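# Four arms open a motorised drawer fully

## Task

Make the powered tray slide out of its housing to its full extension, and have it stay there without any robot holding it. The arm bases, in metres with headings in degrees counter-clockwise from +x, are: arm1 at x=-0.78 y=+0.41 z=+0.82 heading -96; arm2 at x=-0.16 y=-0.33 z=+0.81 heading +84; arm3 at x=+0.10 y=+0.36 z=+0.74 heading -94; arm4 at x=+0.65 y=-0.37 z=+0.73 heading +77.

## Robot and tools

ROBOTS. There are four identical i2rt Big YAM arms: arm1, arm2, arm3 and arm4. Each has six revolute joints, a two-finger gripper and a wrist camera that rides on top of the hand, looking toward the fingertips. Reach is roughly 1.0 m from the joint1 axis. Two more cameras, cam_high and cam_low, are fixed in the room. The arms act independently and do not wait for one another.

FRAME. A single scene frame is used, with its origin on the floor and +z up. The base positions and headings above are given in it. "hand" means the point halfway between the fingertips (URDF link pinch). Along the hand, z is the finger direction and y is the axis along which the fingers open and close.

execute_actions. Argument "actions" is a list holding exactly one action, or empty to simply read state and images. The action is an object keyed by arm name ("arm1" to "arm4"). Each arm gets a "joints" object of absolute joint targets, not offsets, named as follows. All values are in radians except the gripper, which is in metres:
- joint1_rad: -2.879 to 2.879. Yaws the arm about its base; positive is counter-clockwise seen from above; 0 extends the arm along the base heading.
- joint2_rad: 0 to 3.141. Shoulder; 0 is the upper arm lying back roughly horizontal; increasing raises it and then carries it forward.
- joint3_rad: 0 to 3.019. Elbow; 0 is fully folded; increasing opens it.
- joint4_rad: -1.692 to 1.57. Hand pitch; positive tips the fingers up.
- joint5_rad: -1.57 to 1.57. Hand yaw; positive swings it to the arm's right.
- joint6_rad: -2.094 to 2.094. Hand roll; positive is clockwise viewed from behind the hand.
- gripper_m: 0 to 0.093. Fingertip gap.
A joint counts as arrived within ±0.045, 0.14, 0.09, 0.055, 0.03, 0.035 rad (joints 1 to 6) and ±0.003 m for the gripper.

All motions in one action begin together but may finish at different moments. Because each joint moves at its own speed, the hand can sweep a wide path between two postures. Joints or arms left out of an action may still be driving toward earlier targets. An unknown key or an out-of-range number makes the whole call rejected, and nothing moves. Argument "cameras" is a list drawn from arm1_cam_wrist, arm2_cam_wrist, arm3_cam_wrist, arm4_cam_wrist, cam_high, cam_low, all. Omitted, null or ["all"] returns every camera; [] returns none. The images come in the order named on the "pictures" line.

wait. Argument "seconds", 0 to 10. Sends nothing new and returns the same state and images as an empty action.

zoom_image. Arguments "camera" and "region" [x0, y0, x1, y1] in image pixels, top-left origin, at most 504 by 504. It gives a sharper crop of that camera's most recent full image.

read_manual. Optional "section" ("licences"). It only returns licence text and moves nothing.

finished_scene. Argument "scene" (integer 1 or 2). It closes the scene for good, and the result says whether the goal was met. The tray must already be fully out and remain so on its own. Replying without any tool call ends everything.

RESULTS. joint_status describes how each commanded motion ended:
- "off_target": the joint stopped short and may still be pushing.
- "contact_stop": the joint abandons its target and holds where it stopped.
- "time_out": the joint keeps its target, or one clamped to within 0.375, 0.375, 0.113, 0.225, 0.075, 0.3 rad of where it stands, and keeps pushing. It will move on its own if the path clears. To relieve the push, send its current reported position.
- "not_followed", shown with a "joint command not followed" line and often a "cause:", means a self- and inter-arm clearance check blocked that arm's joint targets. Its gripper target is still executed. The blocked targets may be retried with later actions.
- "limit_stop_at_motor_heat": the joint was stopped by overheating; resend the target.
on_its_own lists joints not commanded in this call; its "held at" value is the held target, not the actual position. Joint torques are listed in joint order without the gripper. They carry per-unit offsets, scale and noise, and are nonzero even in free air, so treat them as rough. A target very close to the current position may produce no motion. A joint holding a load will slowly sag.

CAUTIONS. Any hard squeeze between two arms fails the run, and a violent hit may too. Nothing in the state reports arm-to-arm contact. The clearance check can react late and does not cover fingers, gripper housings or wrist cameras, so keep arms well separated. Contact through a held or loose object does not count. The arms do not stop on contact and can push very hard. Sustained pushing heats motors: MOTOR HOT appears from 85 °C. At 100 °C an OVER-TEMPERATURE FAULT drops that whole arm until it cools, and the fault counts as a stop. After any stop, the rest of that reply's execute_actions, wait and finished_scene calls are skipped. Avoid dropping, slamming or jolting objects, and avoid knocking anything over. While you think, the robots keep holding your last command. Fewer and quicker motions are better.

CAMERAS. Calibration for each camera is supplied in OpenCV form: a pinhole plus radial model, 896x504 images, K, D, and T_world_to_cam mapping scene to camera. The values can be off by a few degrees and millimetres. Wrist-camera poses are computed from the reported joints, so they carry extra error. Results list any camera whose numbers have changed.

Each tool is called after ">>>" as name(argument=value, ...) on one line, values as JSON.

## Session

I'll start by looking at the current state of the scene.

>>> execute_actions(actions=[])

Scene clock: 0.00 s.
Joint torques (N m, as the arm reports them, + toward a larger angle): no reading
arm1.joint_positions: joint1_rad=-0.729 joint2_rad=+0.432 joint3_rad=+1.547 joint4_rad=-1.301 joint5_rad=+0.023 joint6_rad=+0.718 gripper_m=+0.094
arm1.joint_status: not commanded
arm1.hand: x=-0.8758 y=+0.3410 z=+1.4687 quat_wxyz=(-0.418, -0.771, +0.005, +0.481) (m; scene frame)
arm2.joint_positions: joint1_rad=+0.508 joint2_rad=+0.518 joint3_rad=+1.518 joint4_rad=-1.602 joint5_rad=+0.107 joint6_rad=-0.351 gripper_m=+0.094
arm2.joint_status: not commanded
arm2.hand: x=-0.2039 y=-0.1972 z=+1.3672 quat_wxyz=(-0.357, +0.803, -0.371, -0.301) (m; scene frame)
arm3.joint_positions: joint1_rad=+0.406 joint2_rad=+0.638 joint3_rad=+1.688 joint4_rad=-1.401 joint5_rad=+0.068 joint6_rad=+0.409 gripper_m=+0.094
arm3.joint_status: not commanded
arm3.hand: x=+0.1386 y=+0.1820 z=+1.3937 quat_wxyz=(-0.512, -0.618, -0.543, +0.248) (m; scene frame)
arm4.joint_positions: joint1_rad=+0.133 joint2_rad=+0.626 joint3_rad=+1.685 joint4_rad=-1.289 joint5_rad=-0.271 joint6_rad=-0.324 gripper_m=+0.094
arm4.joint_status: not commanded
arm4.hand: x=+0.6229 y=-0.1856 z=+1.4180 quat_wxyz=(-0.458, +0.662, -0.420, -0.420) (m; scene frame)
pictures: arm1_cam_wrist, arm2_cam_wrist, arm3_cam_wrist, arm4_cam_wrist, cam_high, cam_low
Images, in order (width x height): arm1_cam_wrist 896x504, arm2_cam_wrist 896x504, arm3_cam_wrist 896x504, arm4_cam_wrist 896x504, cam_high 896x504, cam_low 896x504.

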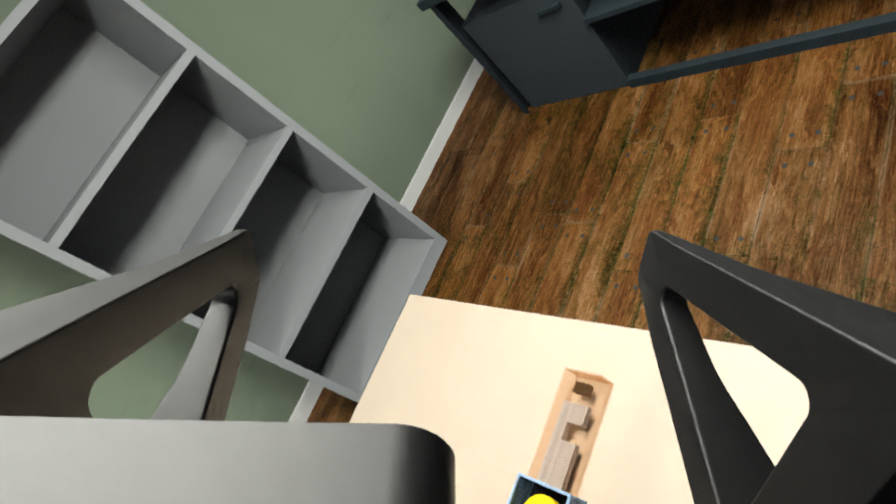

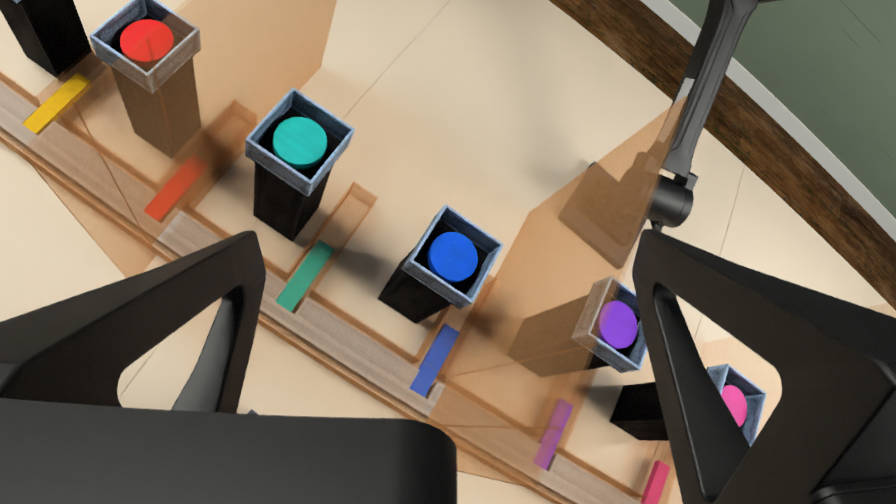

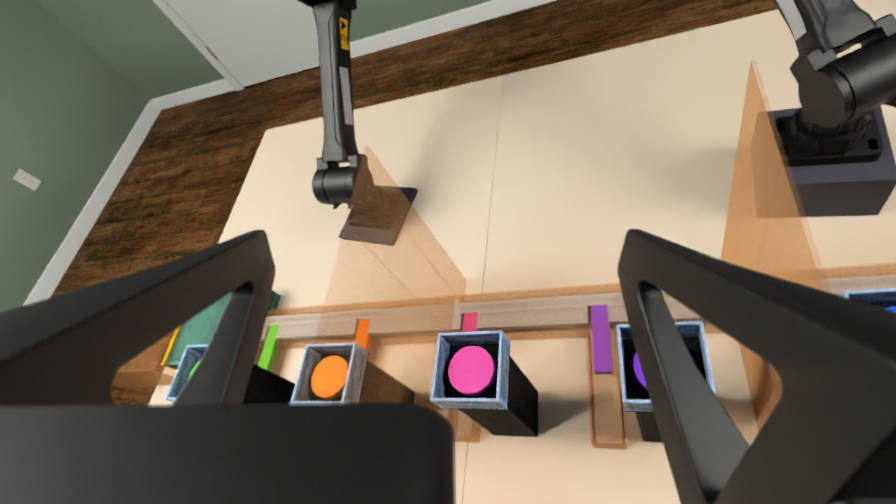

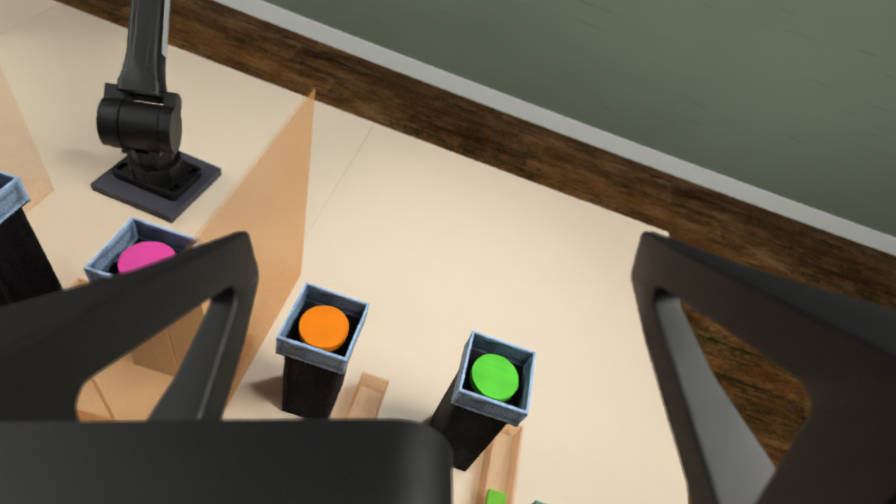

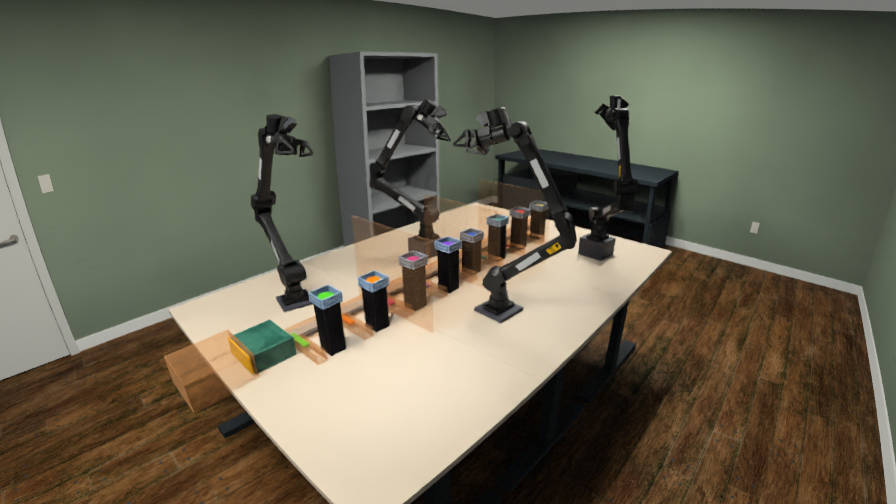

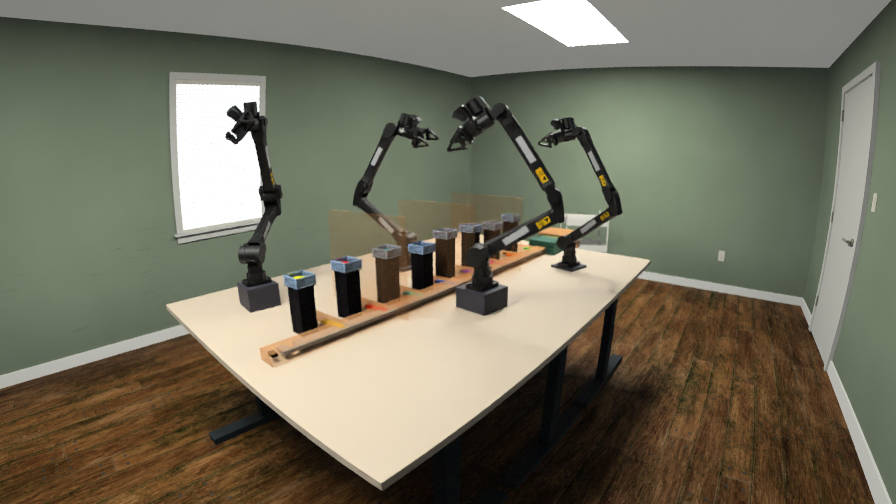

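>>> zoom_image(camera="cam_high", region=[140, 180, 600, 420])

>>> zoom_image(camera="cam_low", region=[220, 180, 640, 380])

Region (140, 180, 600, 420) of cam_high's 896x504 image, scaled by 1.096, with more detail than that image has; it fills the top 263 rows of this view, and the rest is white.

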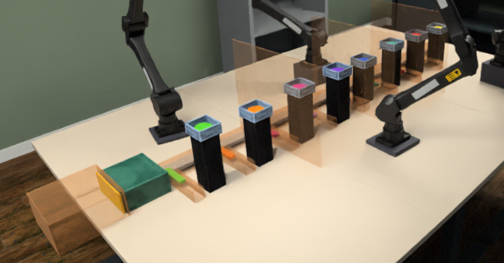

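Region (220, 180, 640, 380) of cam_low's 896x504 image, scaled by 1.200, with more detail than that image has; it fills the top 240 rows of this view, and the rest is white.

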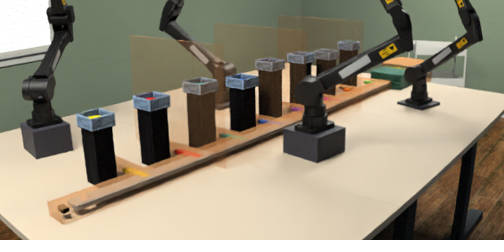

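>>> zoom_image(camera="cam_high", region=[150, 290, 360, 420])

>>> zoom_image(camera="arm1_cam_wrist", region=[480, 350, 680, 504])

Region (150, 290, 360, 420) of cam_high's 896x504 image, scaled by 2.400, with more detail than that image has; it fills the top 312 rows of this view, and the rest is white.

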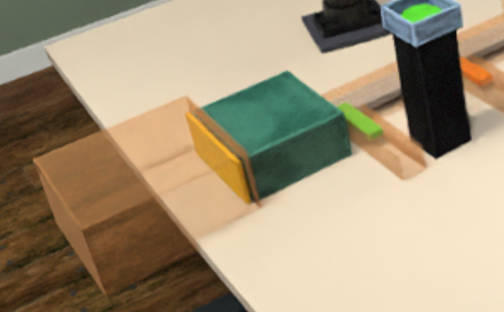

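Region (480, 350, 680, 504) of arm1_cam_wrist's 896x504 image, scaled by 2.520, with more detail than that image has; it fills the top 388 rows of this view, and the rest is white.

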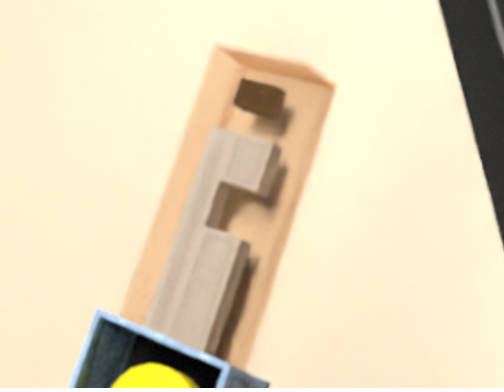

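>>> zoom_image(camera="arm2_cam_wrist", region=[0, 0, 504, 440])

>>> zoom_image(camera="arm3_cam_wrist", region=[150, 270, 654, 460])

Region (0, 0, 504, 440) of arm2_cam_wrist's 896x504 image, scaled by 1.000; it fills the top 440 rows of this view, and the rest is white.

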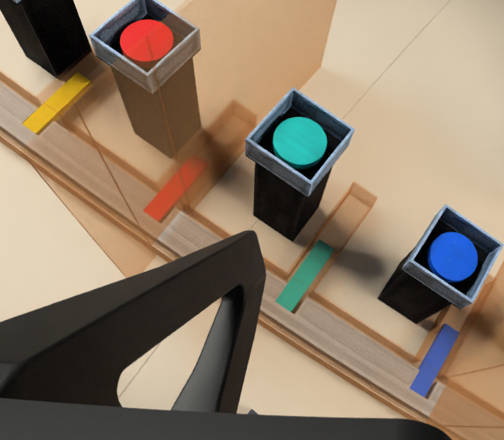

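Region (150, 270, 654, 460) of arm3_cam_wrist's 896x504 image, scaled by 1.000; it fills the top 190 rows of this view, and the rest is white.

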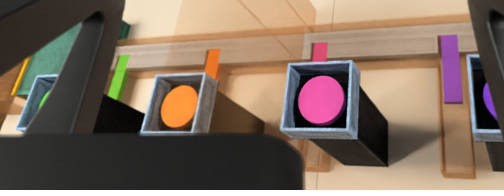

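>>> zoom_image(camera="arm2_cam_wrist", region=[0, 60, 260, 260])

>>> zoom_image(camera="arm2_cam_wrist", region=[250, 220, 500, 420])

Region (0, 60, 260, 260) of arm2_cam_wrist's 896x504 image, scaled by 1.938, with more detail than that image has; it fills the top 388 rows of this view, and the rest is white.

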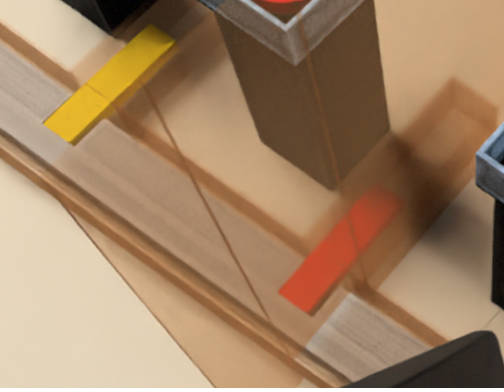

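Region (250, 220, 500, 420) of arm2_cam_wrist's 896x504 image, scaled by 2.016, with more detail than that image has; it fills the top 403 rows of this view, and the rest is white.

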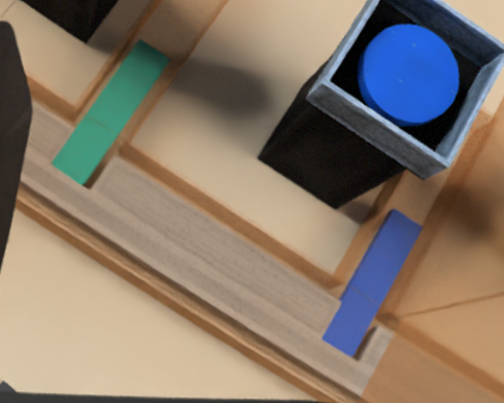

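>>> zoom_image(camera="arm3_cam_wrist", region=[240, 280, 500, 380])

>>> zoom_image(camera="arm3_cam_wrist", region=[440, 270, 700, 390])

Region (240, 280, 500, 380) of arm3_cam_wrist's 896x504 image, scaled by 1.938, with more detail than that image has; it fills the top 194 rows of this view, and the rest is white.

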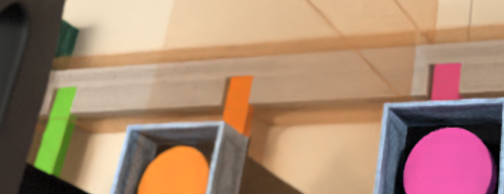

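Region (440, 270, 700, 390) of arm3_cam_wrist's 896x504 image, scaled by 1.938, with more detail than that image has; it fills the top 233 rows of this view, and the rest is white.

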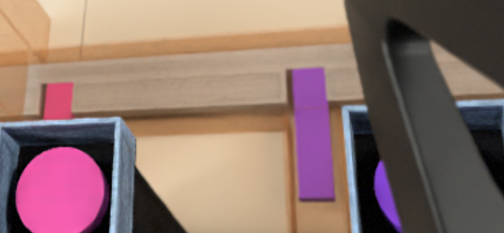

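>>> execute_actions(actions=[{"arm1": {"joints": {"joint1_rad": 0.660, "joint2_rad": 1.240, "joint3_rad": 1.096, "joint4_rad": -1.427, "joint5_rad": 0.0, "joint6_rad": 0.0, "gripper_m": 0.0}}, "arm2": {"joints": {"joint1_rad": 0.215, "joint2_rad": 1.528, "joint3_rad": 1.407, "joint4_rad": -1.450, "joint5_rad": 0.0, "joint6_rad": 0.0, "gripper_m": 0.0}}, "arm3": {"joints": {"joint1_rad": 0.392, "joint2_rad": 0.986, "joint3_rad": 1.122, "joint4_rad": -1.686, "joint5_rad": 0.0, "joint6_rad": 0.0, "gripper_m": 0.0}}, "arm4": {"joints": {"joint1_rad": 0.389, "joint2_rad": 1.643, "joint3_rad": 1.754, "joint4_rad": -1.682, "joint5_rad": 0.0, "joint6_rad": 0.0, "gripper_m": 0.0}}}])

Scene clock: 6.87 s.
Joint torques (N m, as the arm reports them, + toward a larger angle): arm1=[ 0.05 -6.65  8.89  0.45  0.03 -0.16] | arm2=[ -1.05 -14.8   10.52   0.75  -0.21   0.22] | arm3=[-2.61 -5.82 11.66  0.11 -0.2  -0.2 ] | arm4=[  1.01 -16.78  10.78  -0.49   0.03   0.08]
arm1.joint_positions: joint1_rad=+0.662 joint2_rad=+1.246 joint3_rad=+1.073 joint4_rad=-1.418 joint5_rad=+0.001 joint6_rad=+0.009 gripper_m=+0.001
arm1.joint_status: all done
arm1.hand: x=-0.6074 y=+0.1269 z=+1.0229 quat_wxyz=(+0.005, -0.492, -0.871, -0.004) (m; scene frame)
arm2.joint_positions: joint1_rad=+0.225 joint2_rad=+1.515 joint3_rad=+1.398 joint4_rad=-1.458 joint5_rad=+0.003 joint6_rad=-0.009 gripper_m=+0.000
arm2.joint_status: all done
arm2.hand: x=-0.2186 y=+0.1158 z=+1.0301 quat_wxyz=(-0.004, +0.752, -0.659, +0.005) (m; scene frame)
arm3.joint_positions: joint1_rad=+0.405 joint2_rad=+0.977 joint3_rad=+1.110 joint4_rad=-1.676 joint5_rad=+0.003 joint6_rad=+0.011 gripper_m=+0.001
arm3.joint_status: all done
arm3.hand: x=+0.1769 y=+0.1220 z=+1.0233 quat_wxyz=(-0.011, -0.583, -0.812, +0.001) (m; scene frame)
arm4.joint_positions: joint1_rad=+0.383 joint2_rad=+1.659 joint3_rad=+1.739 joint4_rad=-1.669 joint5_rad=-0.002 joint6_rad=-0.013 gripper_m=+0.000
arm4.joint_status: all done
joint sent to its limit — the command would take arm4.joint4_rad past its lower limit, so that joint was sent only as far as its limit.
arm4.hand: x=+0.5778 y=+0.1257 z=+1.0157 quat_wxyz=(+0.009, +0.762, -0.648, +0.010) (m; scene frame)
pictures: arm1_cam_wrist, arm2_cam_wrist, arm3_cam_wrist, arm4_cam_wrist, cam_high, cam_low
camera_calibration (this result's frames):
arm1_cam_wrist: T_world_to_cam=[[-0.856132, -0.516591, -0.013109, -0.442223], [-0.41932, 0.679654, 0.601865, -0.952435], [-0.302008, 0.520772, -0.798491, 0.688155], [0, 0, 0, 1]] pos_world=[-0.570148, 0.060506, 1.11692]
arm2_cam_wrist: T_world_to_cam=[[0.990083, 0.138171, 0.0253742, 0.172346], [0.0961939, -0.79844, 0.594341, -0.494525], [0.10238, -0.586006, -0.803813, 1.04593], [0, 0, 0, 1]] pos_world=[-0.23015, 0.194261, 1.13028]
arm3_cam_wrist: T_world_to_cam=[[-0.947973, -0.317975, -0.0154678, 0.219073], [-0.268618, 0.772859, 0.574921, -0.633991], [-0.170856, 0.549164, -0.818063, 0.928134], [0, 0, 0, 1]] pos_world=[0.195952, 0.0499469, 1.12716]
arm4_cam_wrist: T_world_to_cam=[[0.986374, 0.164227, 0.00981772, -0.602512], [0.123848, -0.780486, 0.612783, -0.590063], [0.108298, -0.603217, -0.79019, 0.940451], [0, 0, 0, 1]] pos_world=[0.565532, 0.205708, 1.11063]
Images, in order (width x height): arm1_cam_wrist 896x504, arm2_cam_wrist 896x504, arm3_cam_wrist 896x504, arm4_cam_wrist 896x504, cam_high 896x504, cam_low 896x504.

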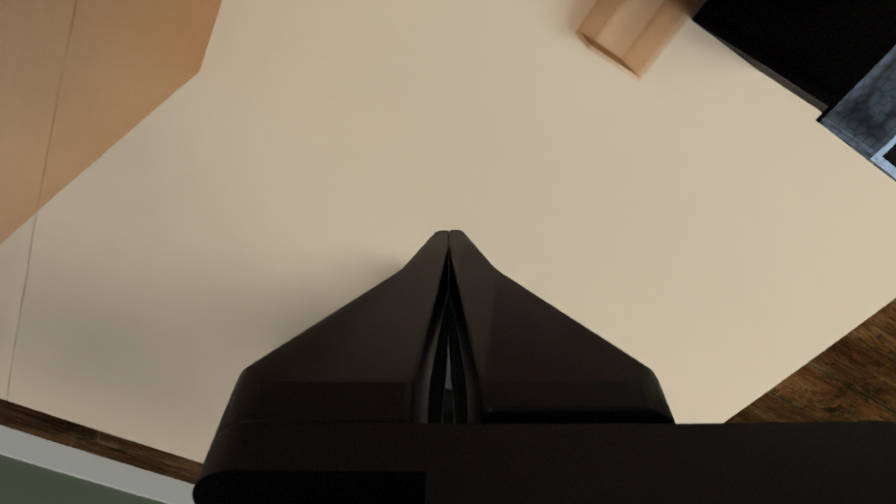

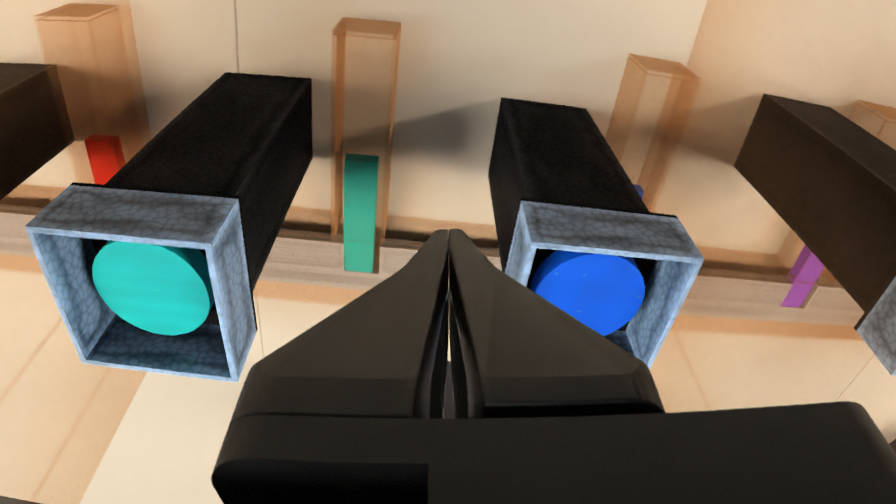

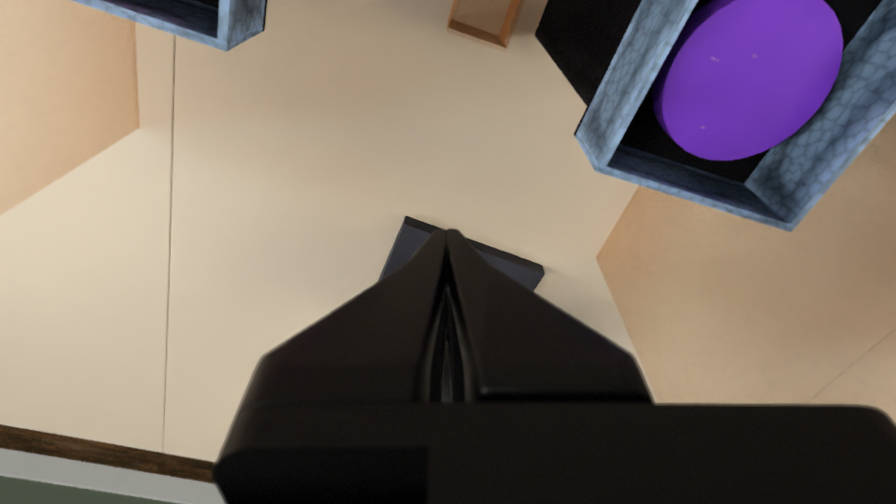

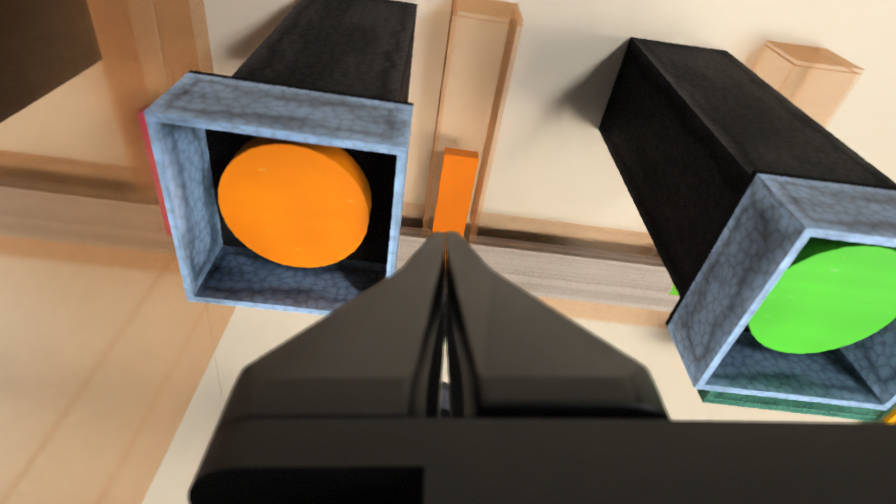

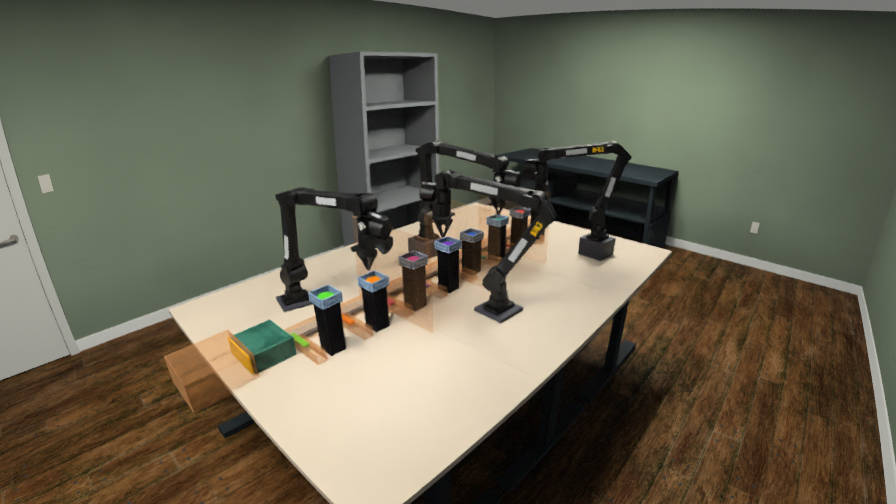

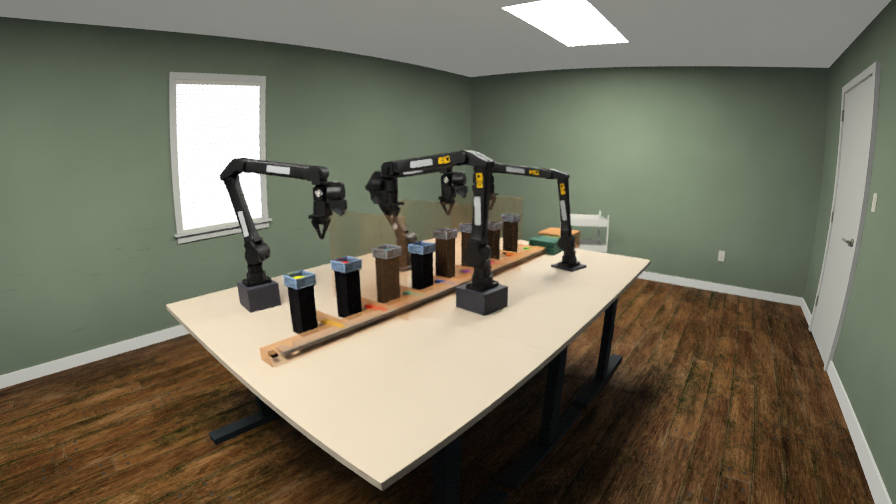

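>>> execute_actions(actions=[{"arm1": {"joints": {"joint1_rad": 0.096, "joint2_rad": 1.308, "joint3_rad": 1.067, "joint4_rad": -1.330}}, "arm2": {"joints": {"joint1_rad": 0.038, "joint2_rad": 1.340, "joint3_rad": 1.138, "joint4_rad": -1.368}}, "arm3": {"joints": {"joint1_rad": 0.019, "joint2_rad": 1.105, "joint3_rad": 1.132, "joint4_rad": -1.598}}, "arm4": {"joints": {"joint1_rad": 0.493, "joint2_rad": 1.562, "joint3_rad": 1.578, "joint4_rad": -1.587}}}], cameras=["arm1_cam_wrist", "arm2_cam_wrist", "arm3_cam_wrist", "arm4_cam_wrist"])

Scene clock: 13.23 s.
Joint torques (N m, as the arm reports them, + toward a larger angle): arm1=[ 0.93 -7.21  7.09  1.14  0.02 -0.15] | arm2=[  0.16 -11.81   9.56   0.91  -0.12   0.16] | arm3=[-1.77 -9.17 12.43  0.8  -0.11 -0.21] | arm4=[  0.07 -16.1    9.18   0.36  -0.05   0.07]
arm1.joint_positions: joint1_rad=+0.093 joint2_rad=+1.309 joint3_rad=+1.069 joint4_rad=-1.337 joint5_rad=+0.001 joint6_rad=+0.008 gripper_m=+0.001
arm1.joint_status: all done
arm1.hand: x=-0.7900 y=+0.0547 z=+0.9997 quat_wxyz=(-0.001, -0.716, -0.698, -0.003) (m; scene frame)
arm2.joint_positions: joint1_rad=+0.027 joint2_rad=+1.333 joint3_rad=+1.141 joint4_rad=-1.382 joint5_rad=+0.002 joint6_rad=-0.007 gripper_m=+0.000
arm2.joint_status: all done
arm2.hand: x=-0.1358 y=+0.0439 z=+1.0042 quat_wxyz=(-0.003, +0.682, -0.731, +0.004) (m; scene frame)
arm3.joint_positions: joint1_rad=+0.025 joint2_rad=+1.112 joint3_rad=+1.110 joint4_rad=-1.606 joint5_rad=+0.001 joint6_rad=+0.010 gripper_m=+0.001
arm3.joint_status: all done
arm3.hand: x=+0.0819 y=+0.0729 z=+0.9879 quat_wxyz=(+0.015, -0.725, -0.688, -0.022) (m; scene frame)
arm4.joint_positions: joint1_rad=+0.499 joint2_rad=+1.580 joint3_rad=+1.580 joint4_rad=-1.600 joint5_rad=+0.000 joint6_rad=-0.012 gripper_m=+0.000
arm4.joint_status: all done
arm4.hand: x=+0.5296 y=+0.0835 z=+0.9924 quat_wxyz=(+0.011, +0.798, -0.603, +0.015) (m; scene frame)
pictures: arm1_cam_wrist, arm2_cam_wrist, arm3_cam_wrist, arm4_cam_wrist
camera_calibration (this result's frames):
arm1_cam_wrist: T_world_to_cam=[[-0.999565, 0.0246079, -0.0162555, -0.775848], [0.0101866, 0.805328, 0.592742, -0.624476], [0.0276771, 0.592319, -0.805228, 0.915357], [0, 0, 0, 1]] pos_world=[-0.794484, -0.0201835, 1.09461]
arm2_cam_wrist: T_world_to_cam=[[0.997824, -0.0616051, 0.0234943, 0.112649], [-0.0635302, -0.803026, 0.592548, -0.56412], [-0.0176374, -0.592752, -0.805192, 0.959936], [0, 0, 0, 1]] pos_world=[-0.131312, 0.122941, 1.10456]
arm3_cam_wrist: T_world_to_cam=[[-0.998398, 0.0552761, -0.0120942, 0.0864718], [0.035246, 0.77474, 0.631297, -0.681928], [0.0442654, 0.629859, -0.775447, 0.844317], [0, 0, 0, 1]] pos_world=[0.0729944, -0.00826376, 1.08627]
arm4_cam_wrist: T_world_to_cam=[[0.960907, 0.276671, 0.0105417, -0.544399], [0.210428, -0.754524, 0.621621, -0.659546], [0.179938, -0.595102, -0.783247, 0.856297], [0, 0, 0, 1]] pos_world=[0.507823, 0.16256, 1.08642]
Images, in order (width x height): arm1_cam_wrist 896x504, arm2_cam_wrist 896x504, arm3_cam_wrist 896x504, arm4_cam_wrist 896x504.

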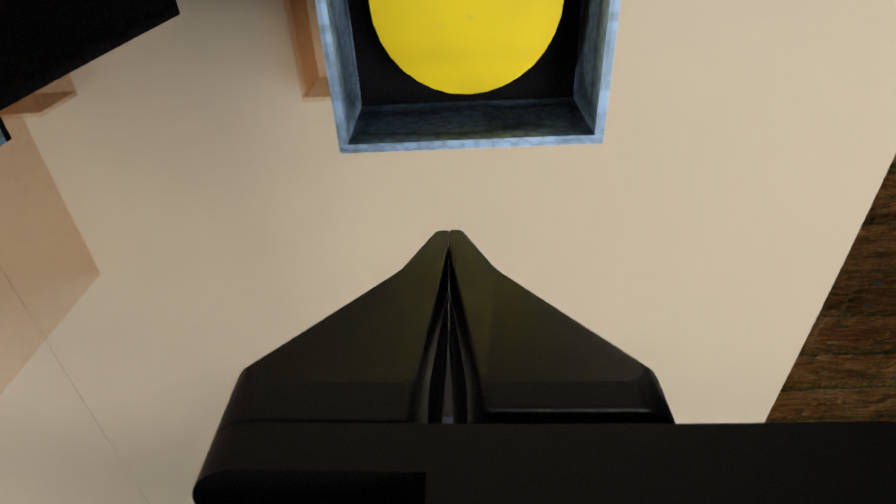

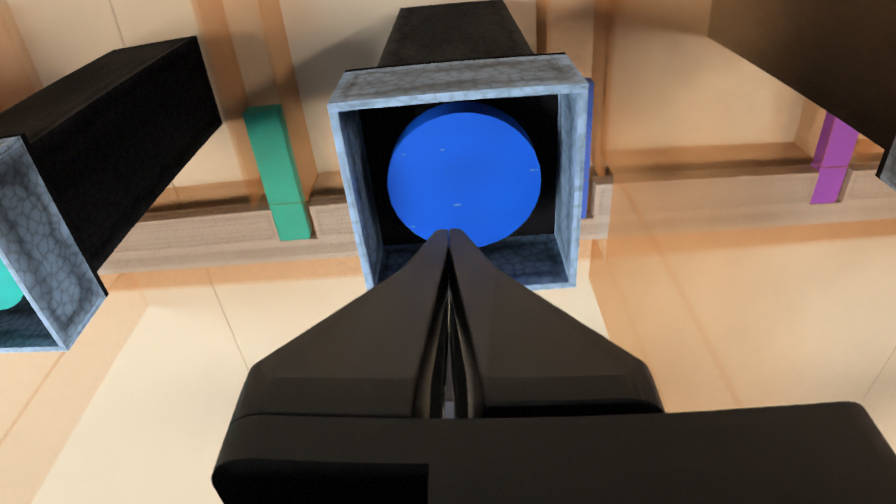

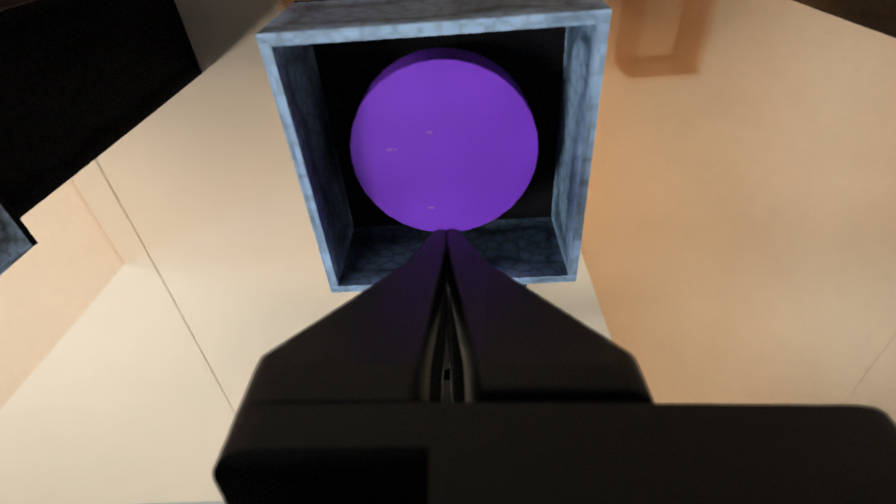

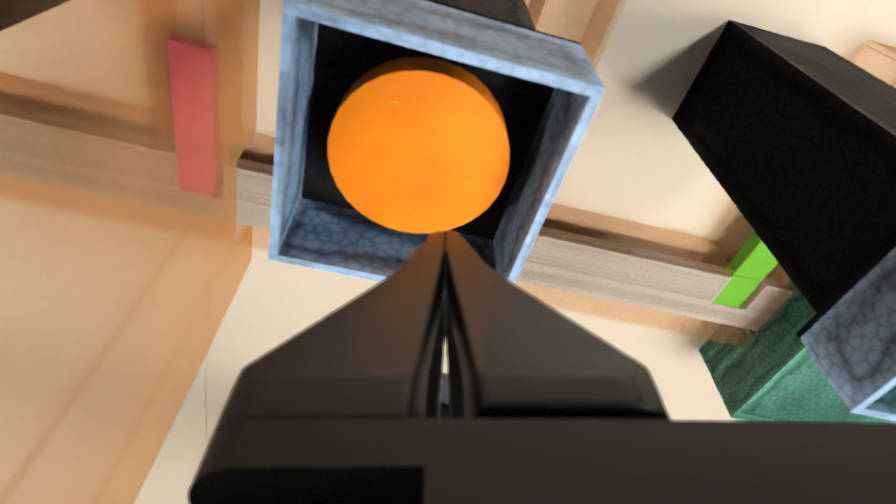

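>>> execute_actions(actions=[{"arm1": {"joints": {"joint1_rad": 0.078, "joint2_rad": 1.408, "joint3_rad": 1.163, "joint4_rad": -1.327}}, "arm2": {"joints": {"joint1_rad": 0.019, "joint2_rad": 1.364, "joint3_rad": 0.969, "joint4_rad": -1.175}}, "arm3": {"joints": {"joint1_rad": 0.006, "joint2_rad": 1.110, "joint3_rad": 0.952, "joint4_rad": -1.413}}, "arm4": {"joints": {"joint1_rad": 0.500, "joint2_rad": 1.588, "joint3_rad": 1.425, "joint4_rad": -1.407}}}])

Scene clock: 18.03 s.
Joint torques (N m, as the arm reports them, + toward a larger angle): arm1=[-0.14 -8.41 10.47  1.    0.02 -0.15] | arm2=[ -1.18 -10.23   9.78   0.88  -0.11   0.21] | arm3=[-2.51 -6.94  8.41  1.63 -0.11 -0.2 ] | arm4=[  0.62 -13.45   8.84   0.81  -0.05   0.07]
arm1.joint_positions: joint1_rad=+0.084 joint2_rad=+1.410 joint3_rad=+1.110 joint4_rad=-1.333 joint5_rad=+0.001 joint6_rad=+0.008 gripper_m=+0.001
arm1.joint_status: all done
arm1.hand: x=-0.7936 y=+0.0359 z=+0.9793 quat_wxyz=(+0.019, -0.719, -0.695, -0.023) (m; scene frame)
arm2.joint_positions: joint1_rad=+0.027 joint2_rad=+1.346 joint3_rad=+0.964 joint4_rad=-1.190 joint5_rad=+0.002 joint6_rad=-0.007 gripper_m=+0.000
arm2.joint_status: all done
arm2.hand: x=-0.1363 y=+0.0291 z=+0.9351 quat_wxyz=(-0.004, +0.682, -0.731, +0.003) (m; scene frame)
arm3.joint_positions: joint1_rad=+0.018 joint2_rad=+1.092 joint3_rad=+0.978 joint4_rad=-1.435 joint5_rad=+0.001 joint6_rad=+0.010 gripper_m=+0.001
arm3.joint_status: all done
arm3.hand: x=+0.0803 y=+0.0688 z=+0.9429 quat_wxyz=(-0.006, -0.728, -0.686, +0.000) (m; scene frame)
arm4.joint_positions: joint1_rad=+0.499 joint2_rad=+1.582 joint3_rad=+1.431 joint4_rad=-1.432 joint5_rad=+0.000 joint6_rad=-0.012 gripper_m=+0.000
arm4.joint_status: all done
arm4.hand: x=+0.5297 y=+0.0835 z=+0.9348 quat_wxyz=(+0.006, +0.798, -0.603, +0.008) (m; scene frame)
pictures: arm1_cam_wrist, arm2_cam_wrist, arm3_cam_wrist, arm4_cam_wrist, cam_high, cam_low
camera_calibration (this result's frames):
arm1_cam_wrist: T_world_to_cam=[[-0.999287, 0.0342761, -0.0158561, -0.779877], [0.0163147, 0.77045, 0.637292, -0.634666], [0.0340602, 0.636578, -0.77046, 0.879524], [0, 0, 0, 1]] pos_world=[-0.798923, -0.0441766, 1.06974]
arm2_cam_wrist: T_world_to_cam=[[0.997821, -0.0616437, 0.0235325, 0.113829], [-0.0636308, -0.804602, 0.590395, -0.533029], [-0.0174599, -0.590606, -0.806771, 0.896927], [0, 0, 0, 1]] pos_world=[-0.131837, 0.107871, 1.03563]
arm3_cam_wrist: T_world_to_cam=[[-0.99802, 0.0616116, -0.0126776, 0.0846161], [0.0426013, 0.810333, 0.584419, -0.609174], [0.0462801, 0.582721, -0.811353, 0.84898], [0, 0, 0, 1]] pos_world=[0.0711092, -0.00629855, 1.04591]
arm4_cam_wrist: T_world_to_cam=[[0.960951, 0.276509, 0.0107951, -0.544088], [0.213209, -0.764706, 0.608084, -0.611705], [0.176396, -0.582037, -0.793799, 0.821725], [0, 0, 0, 1]] pos_world=[0.508314, 0.160944, 1.03013]
Images, in order (width x height): arm1_cam_wrist 896x504, arm2_cam_wrist 896x504, arm3_cam_wrist 896x504, arm4_cam_wrist 896x504, cam_high 896x504, cam_low 896x504.

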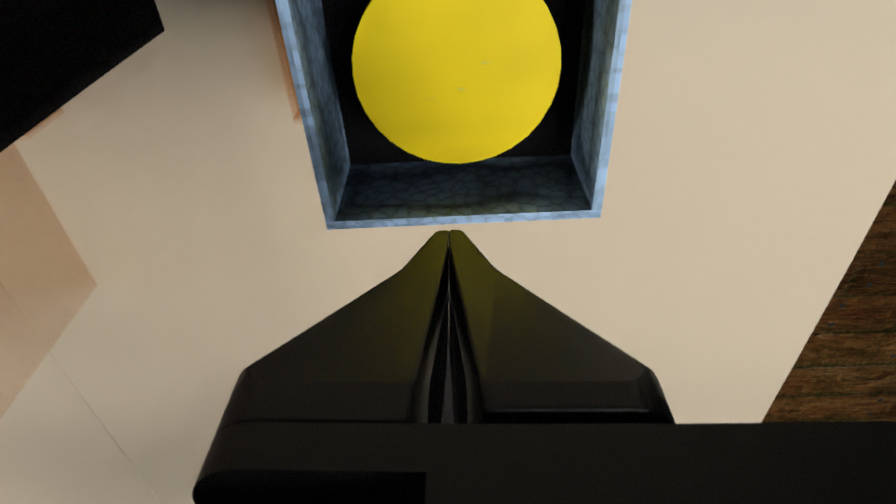

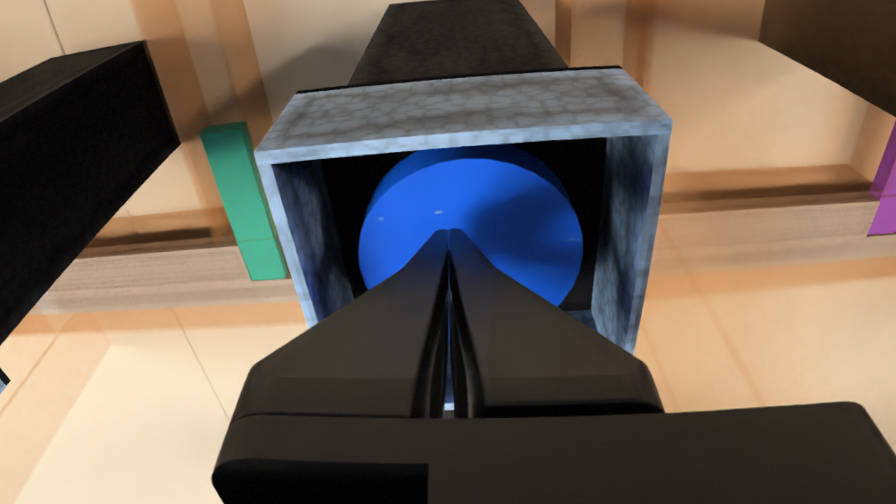

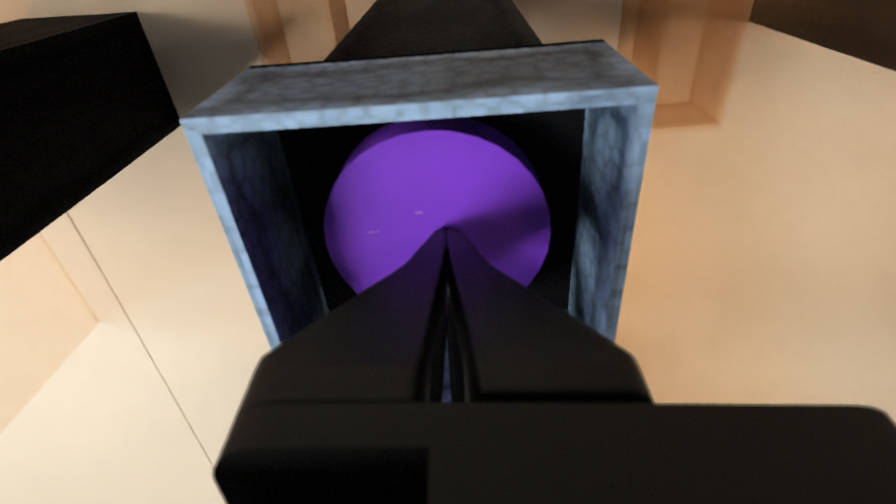

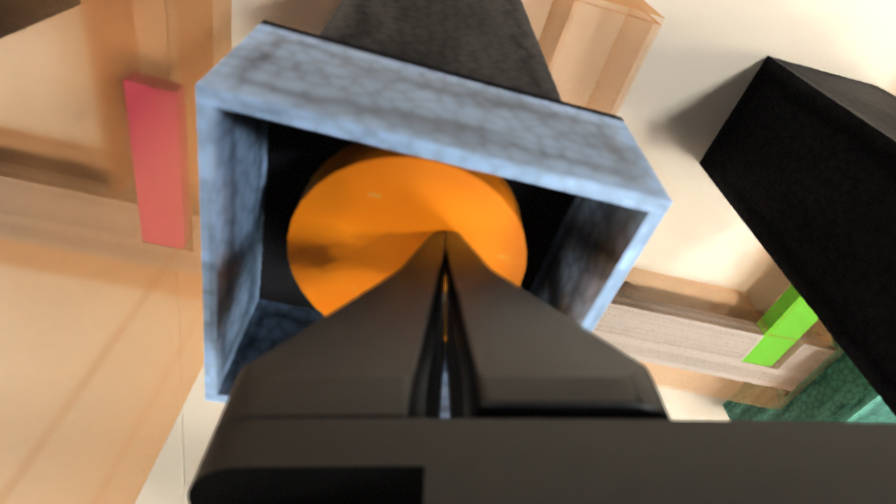

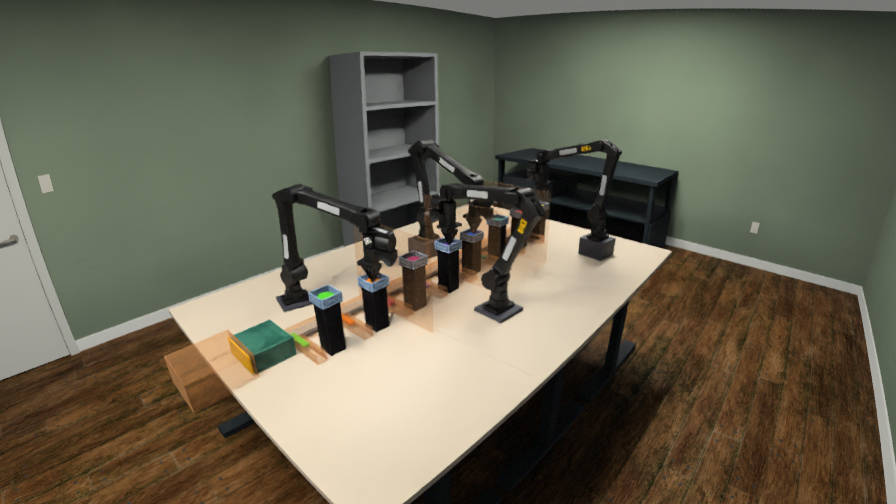

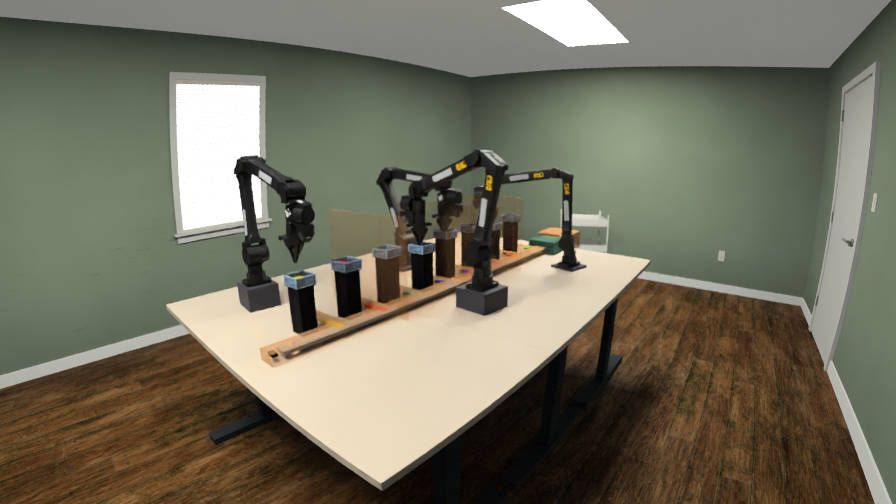

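>>> zoom_image(camera="cam_high", region=[280, 240, 480, 370])

>>> zoom_image(camera="cam_low", region=[380, 230, 560, 320])

Region (280, 240, 480, 370) of cam_high's 896x504 image, scaled by 2.520, with more detail than that image has; it fills the top 328 rows of this view, and the rest is white.

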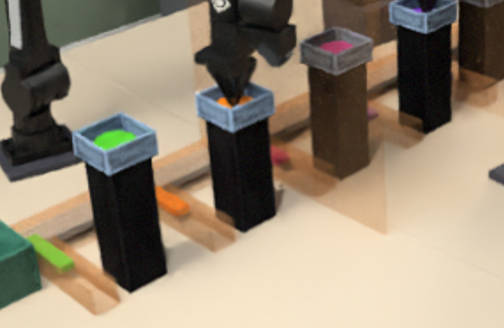

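Region (380, 230, 560, 320) of cam_low's 896x504 image, scaled by 2.800, with more detail than that image has.

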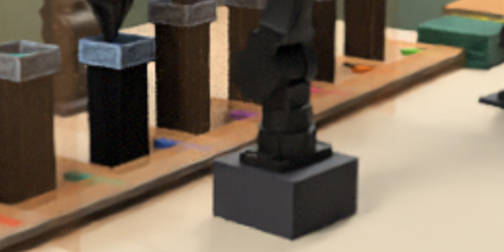

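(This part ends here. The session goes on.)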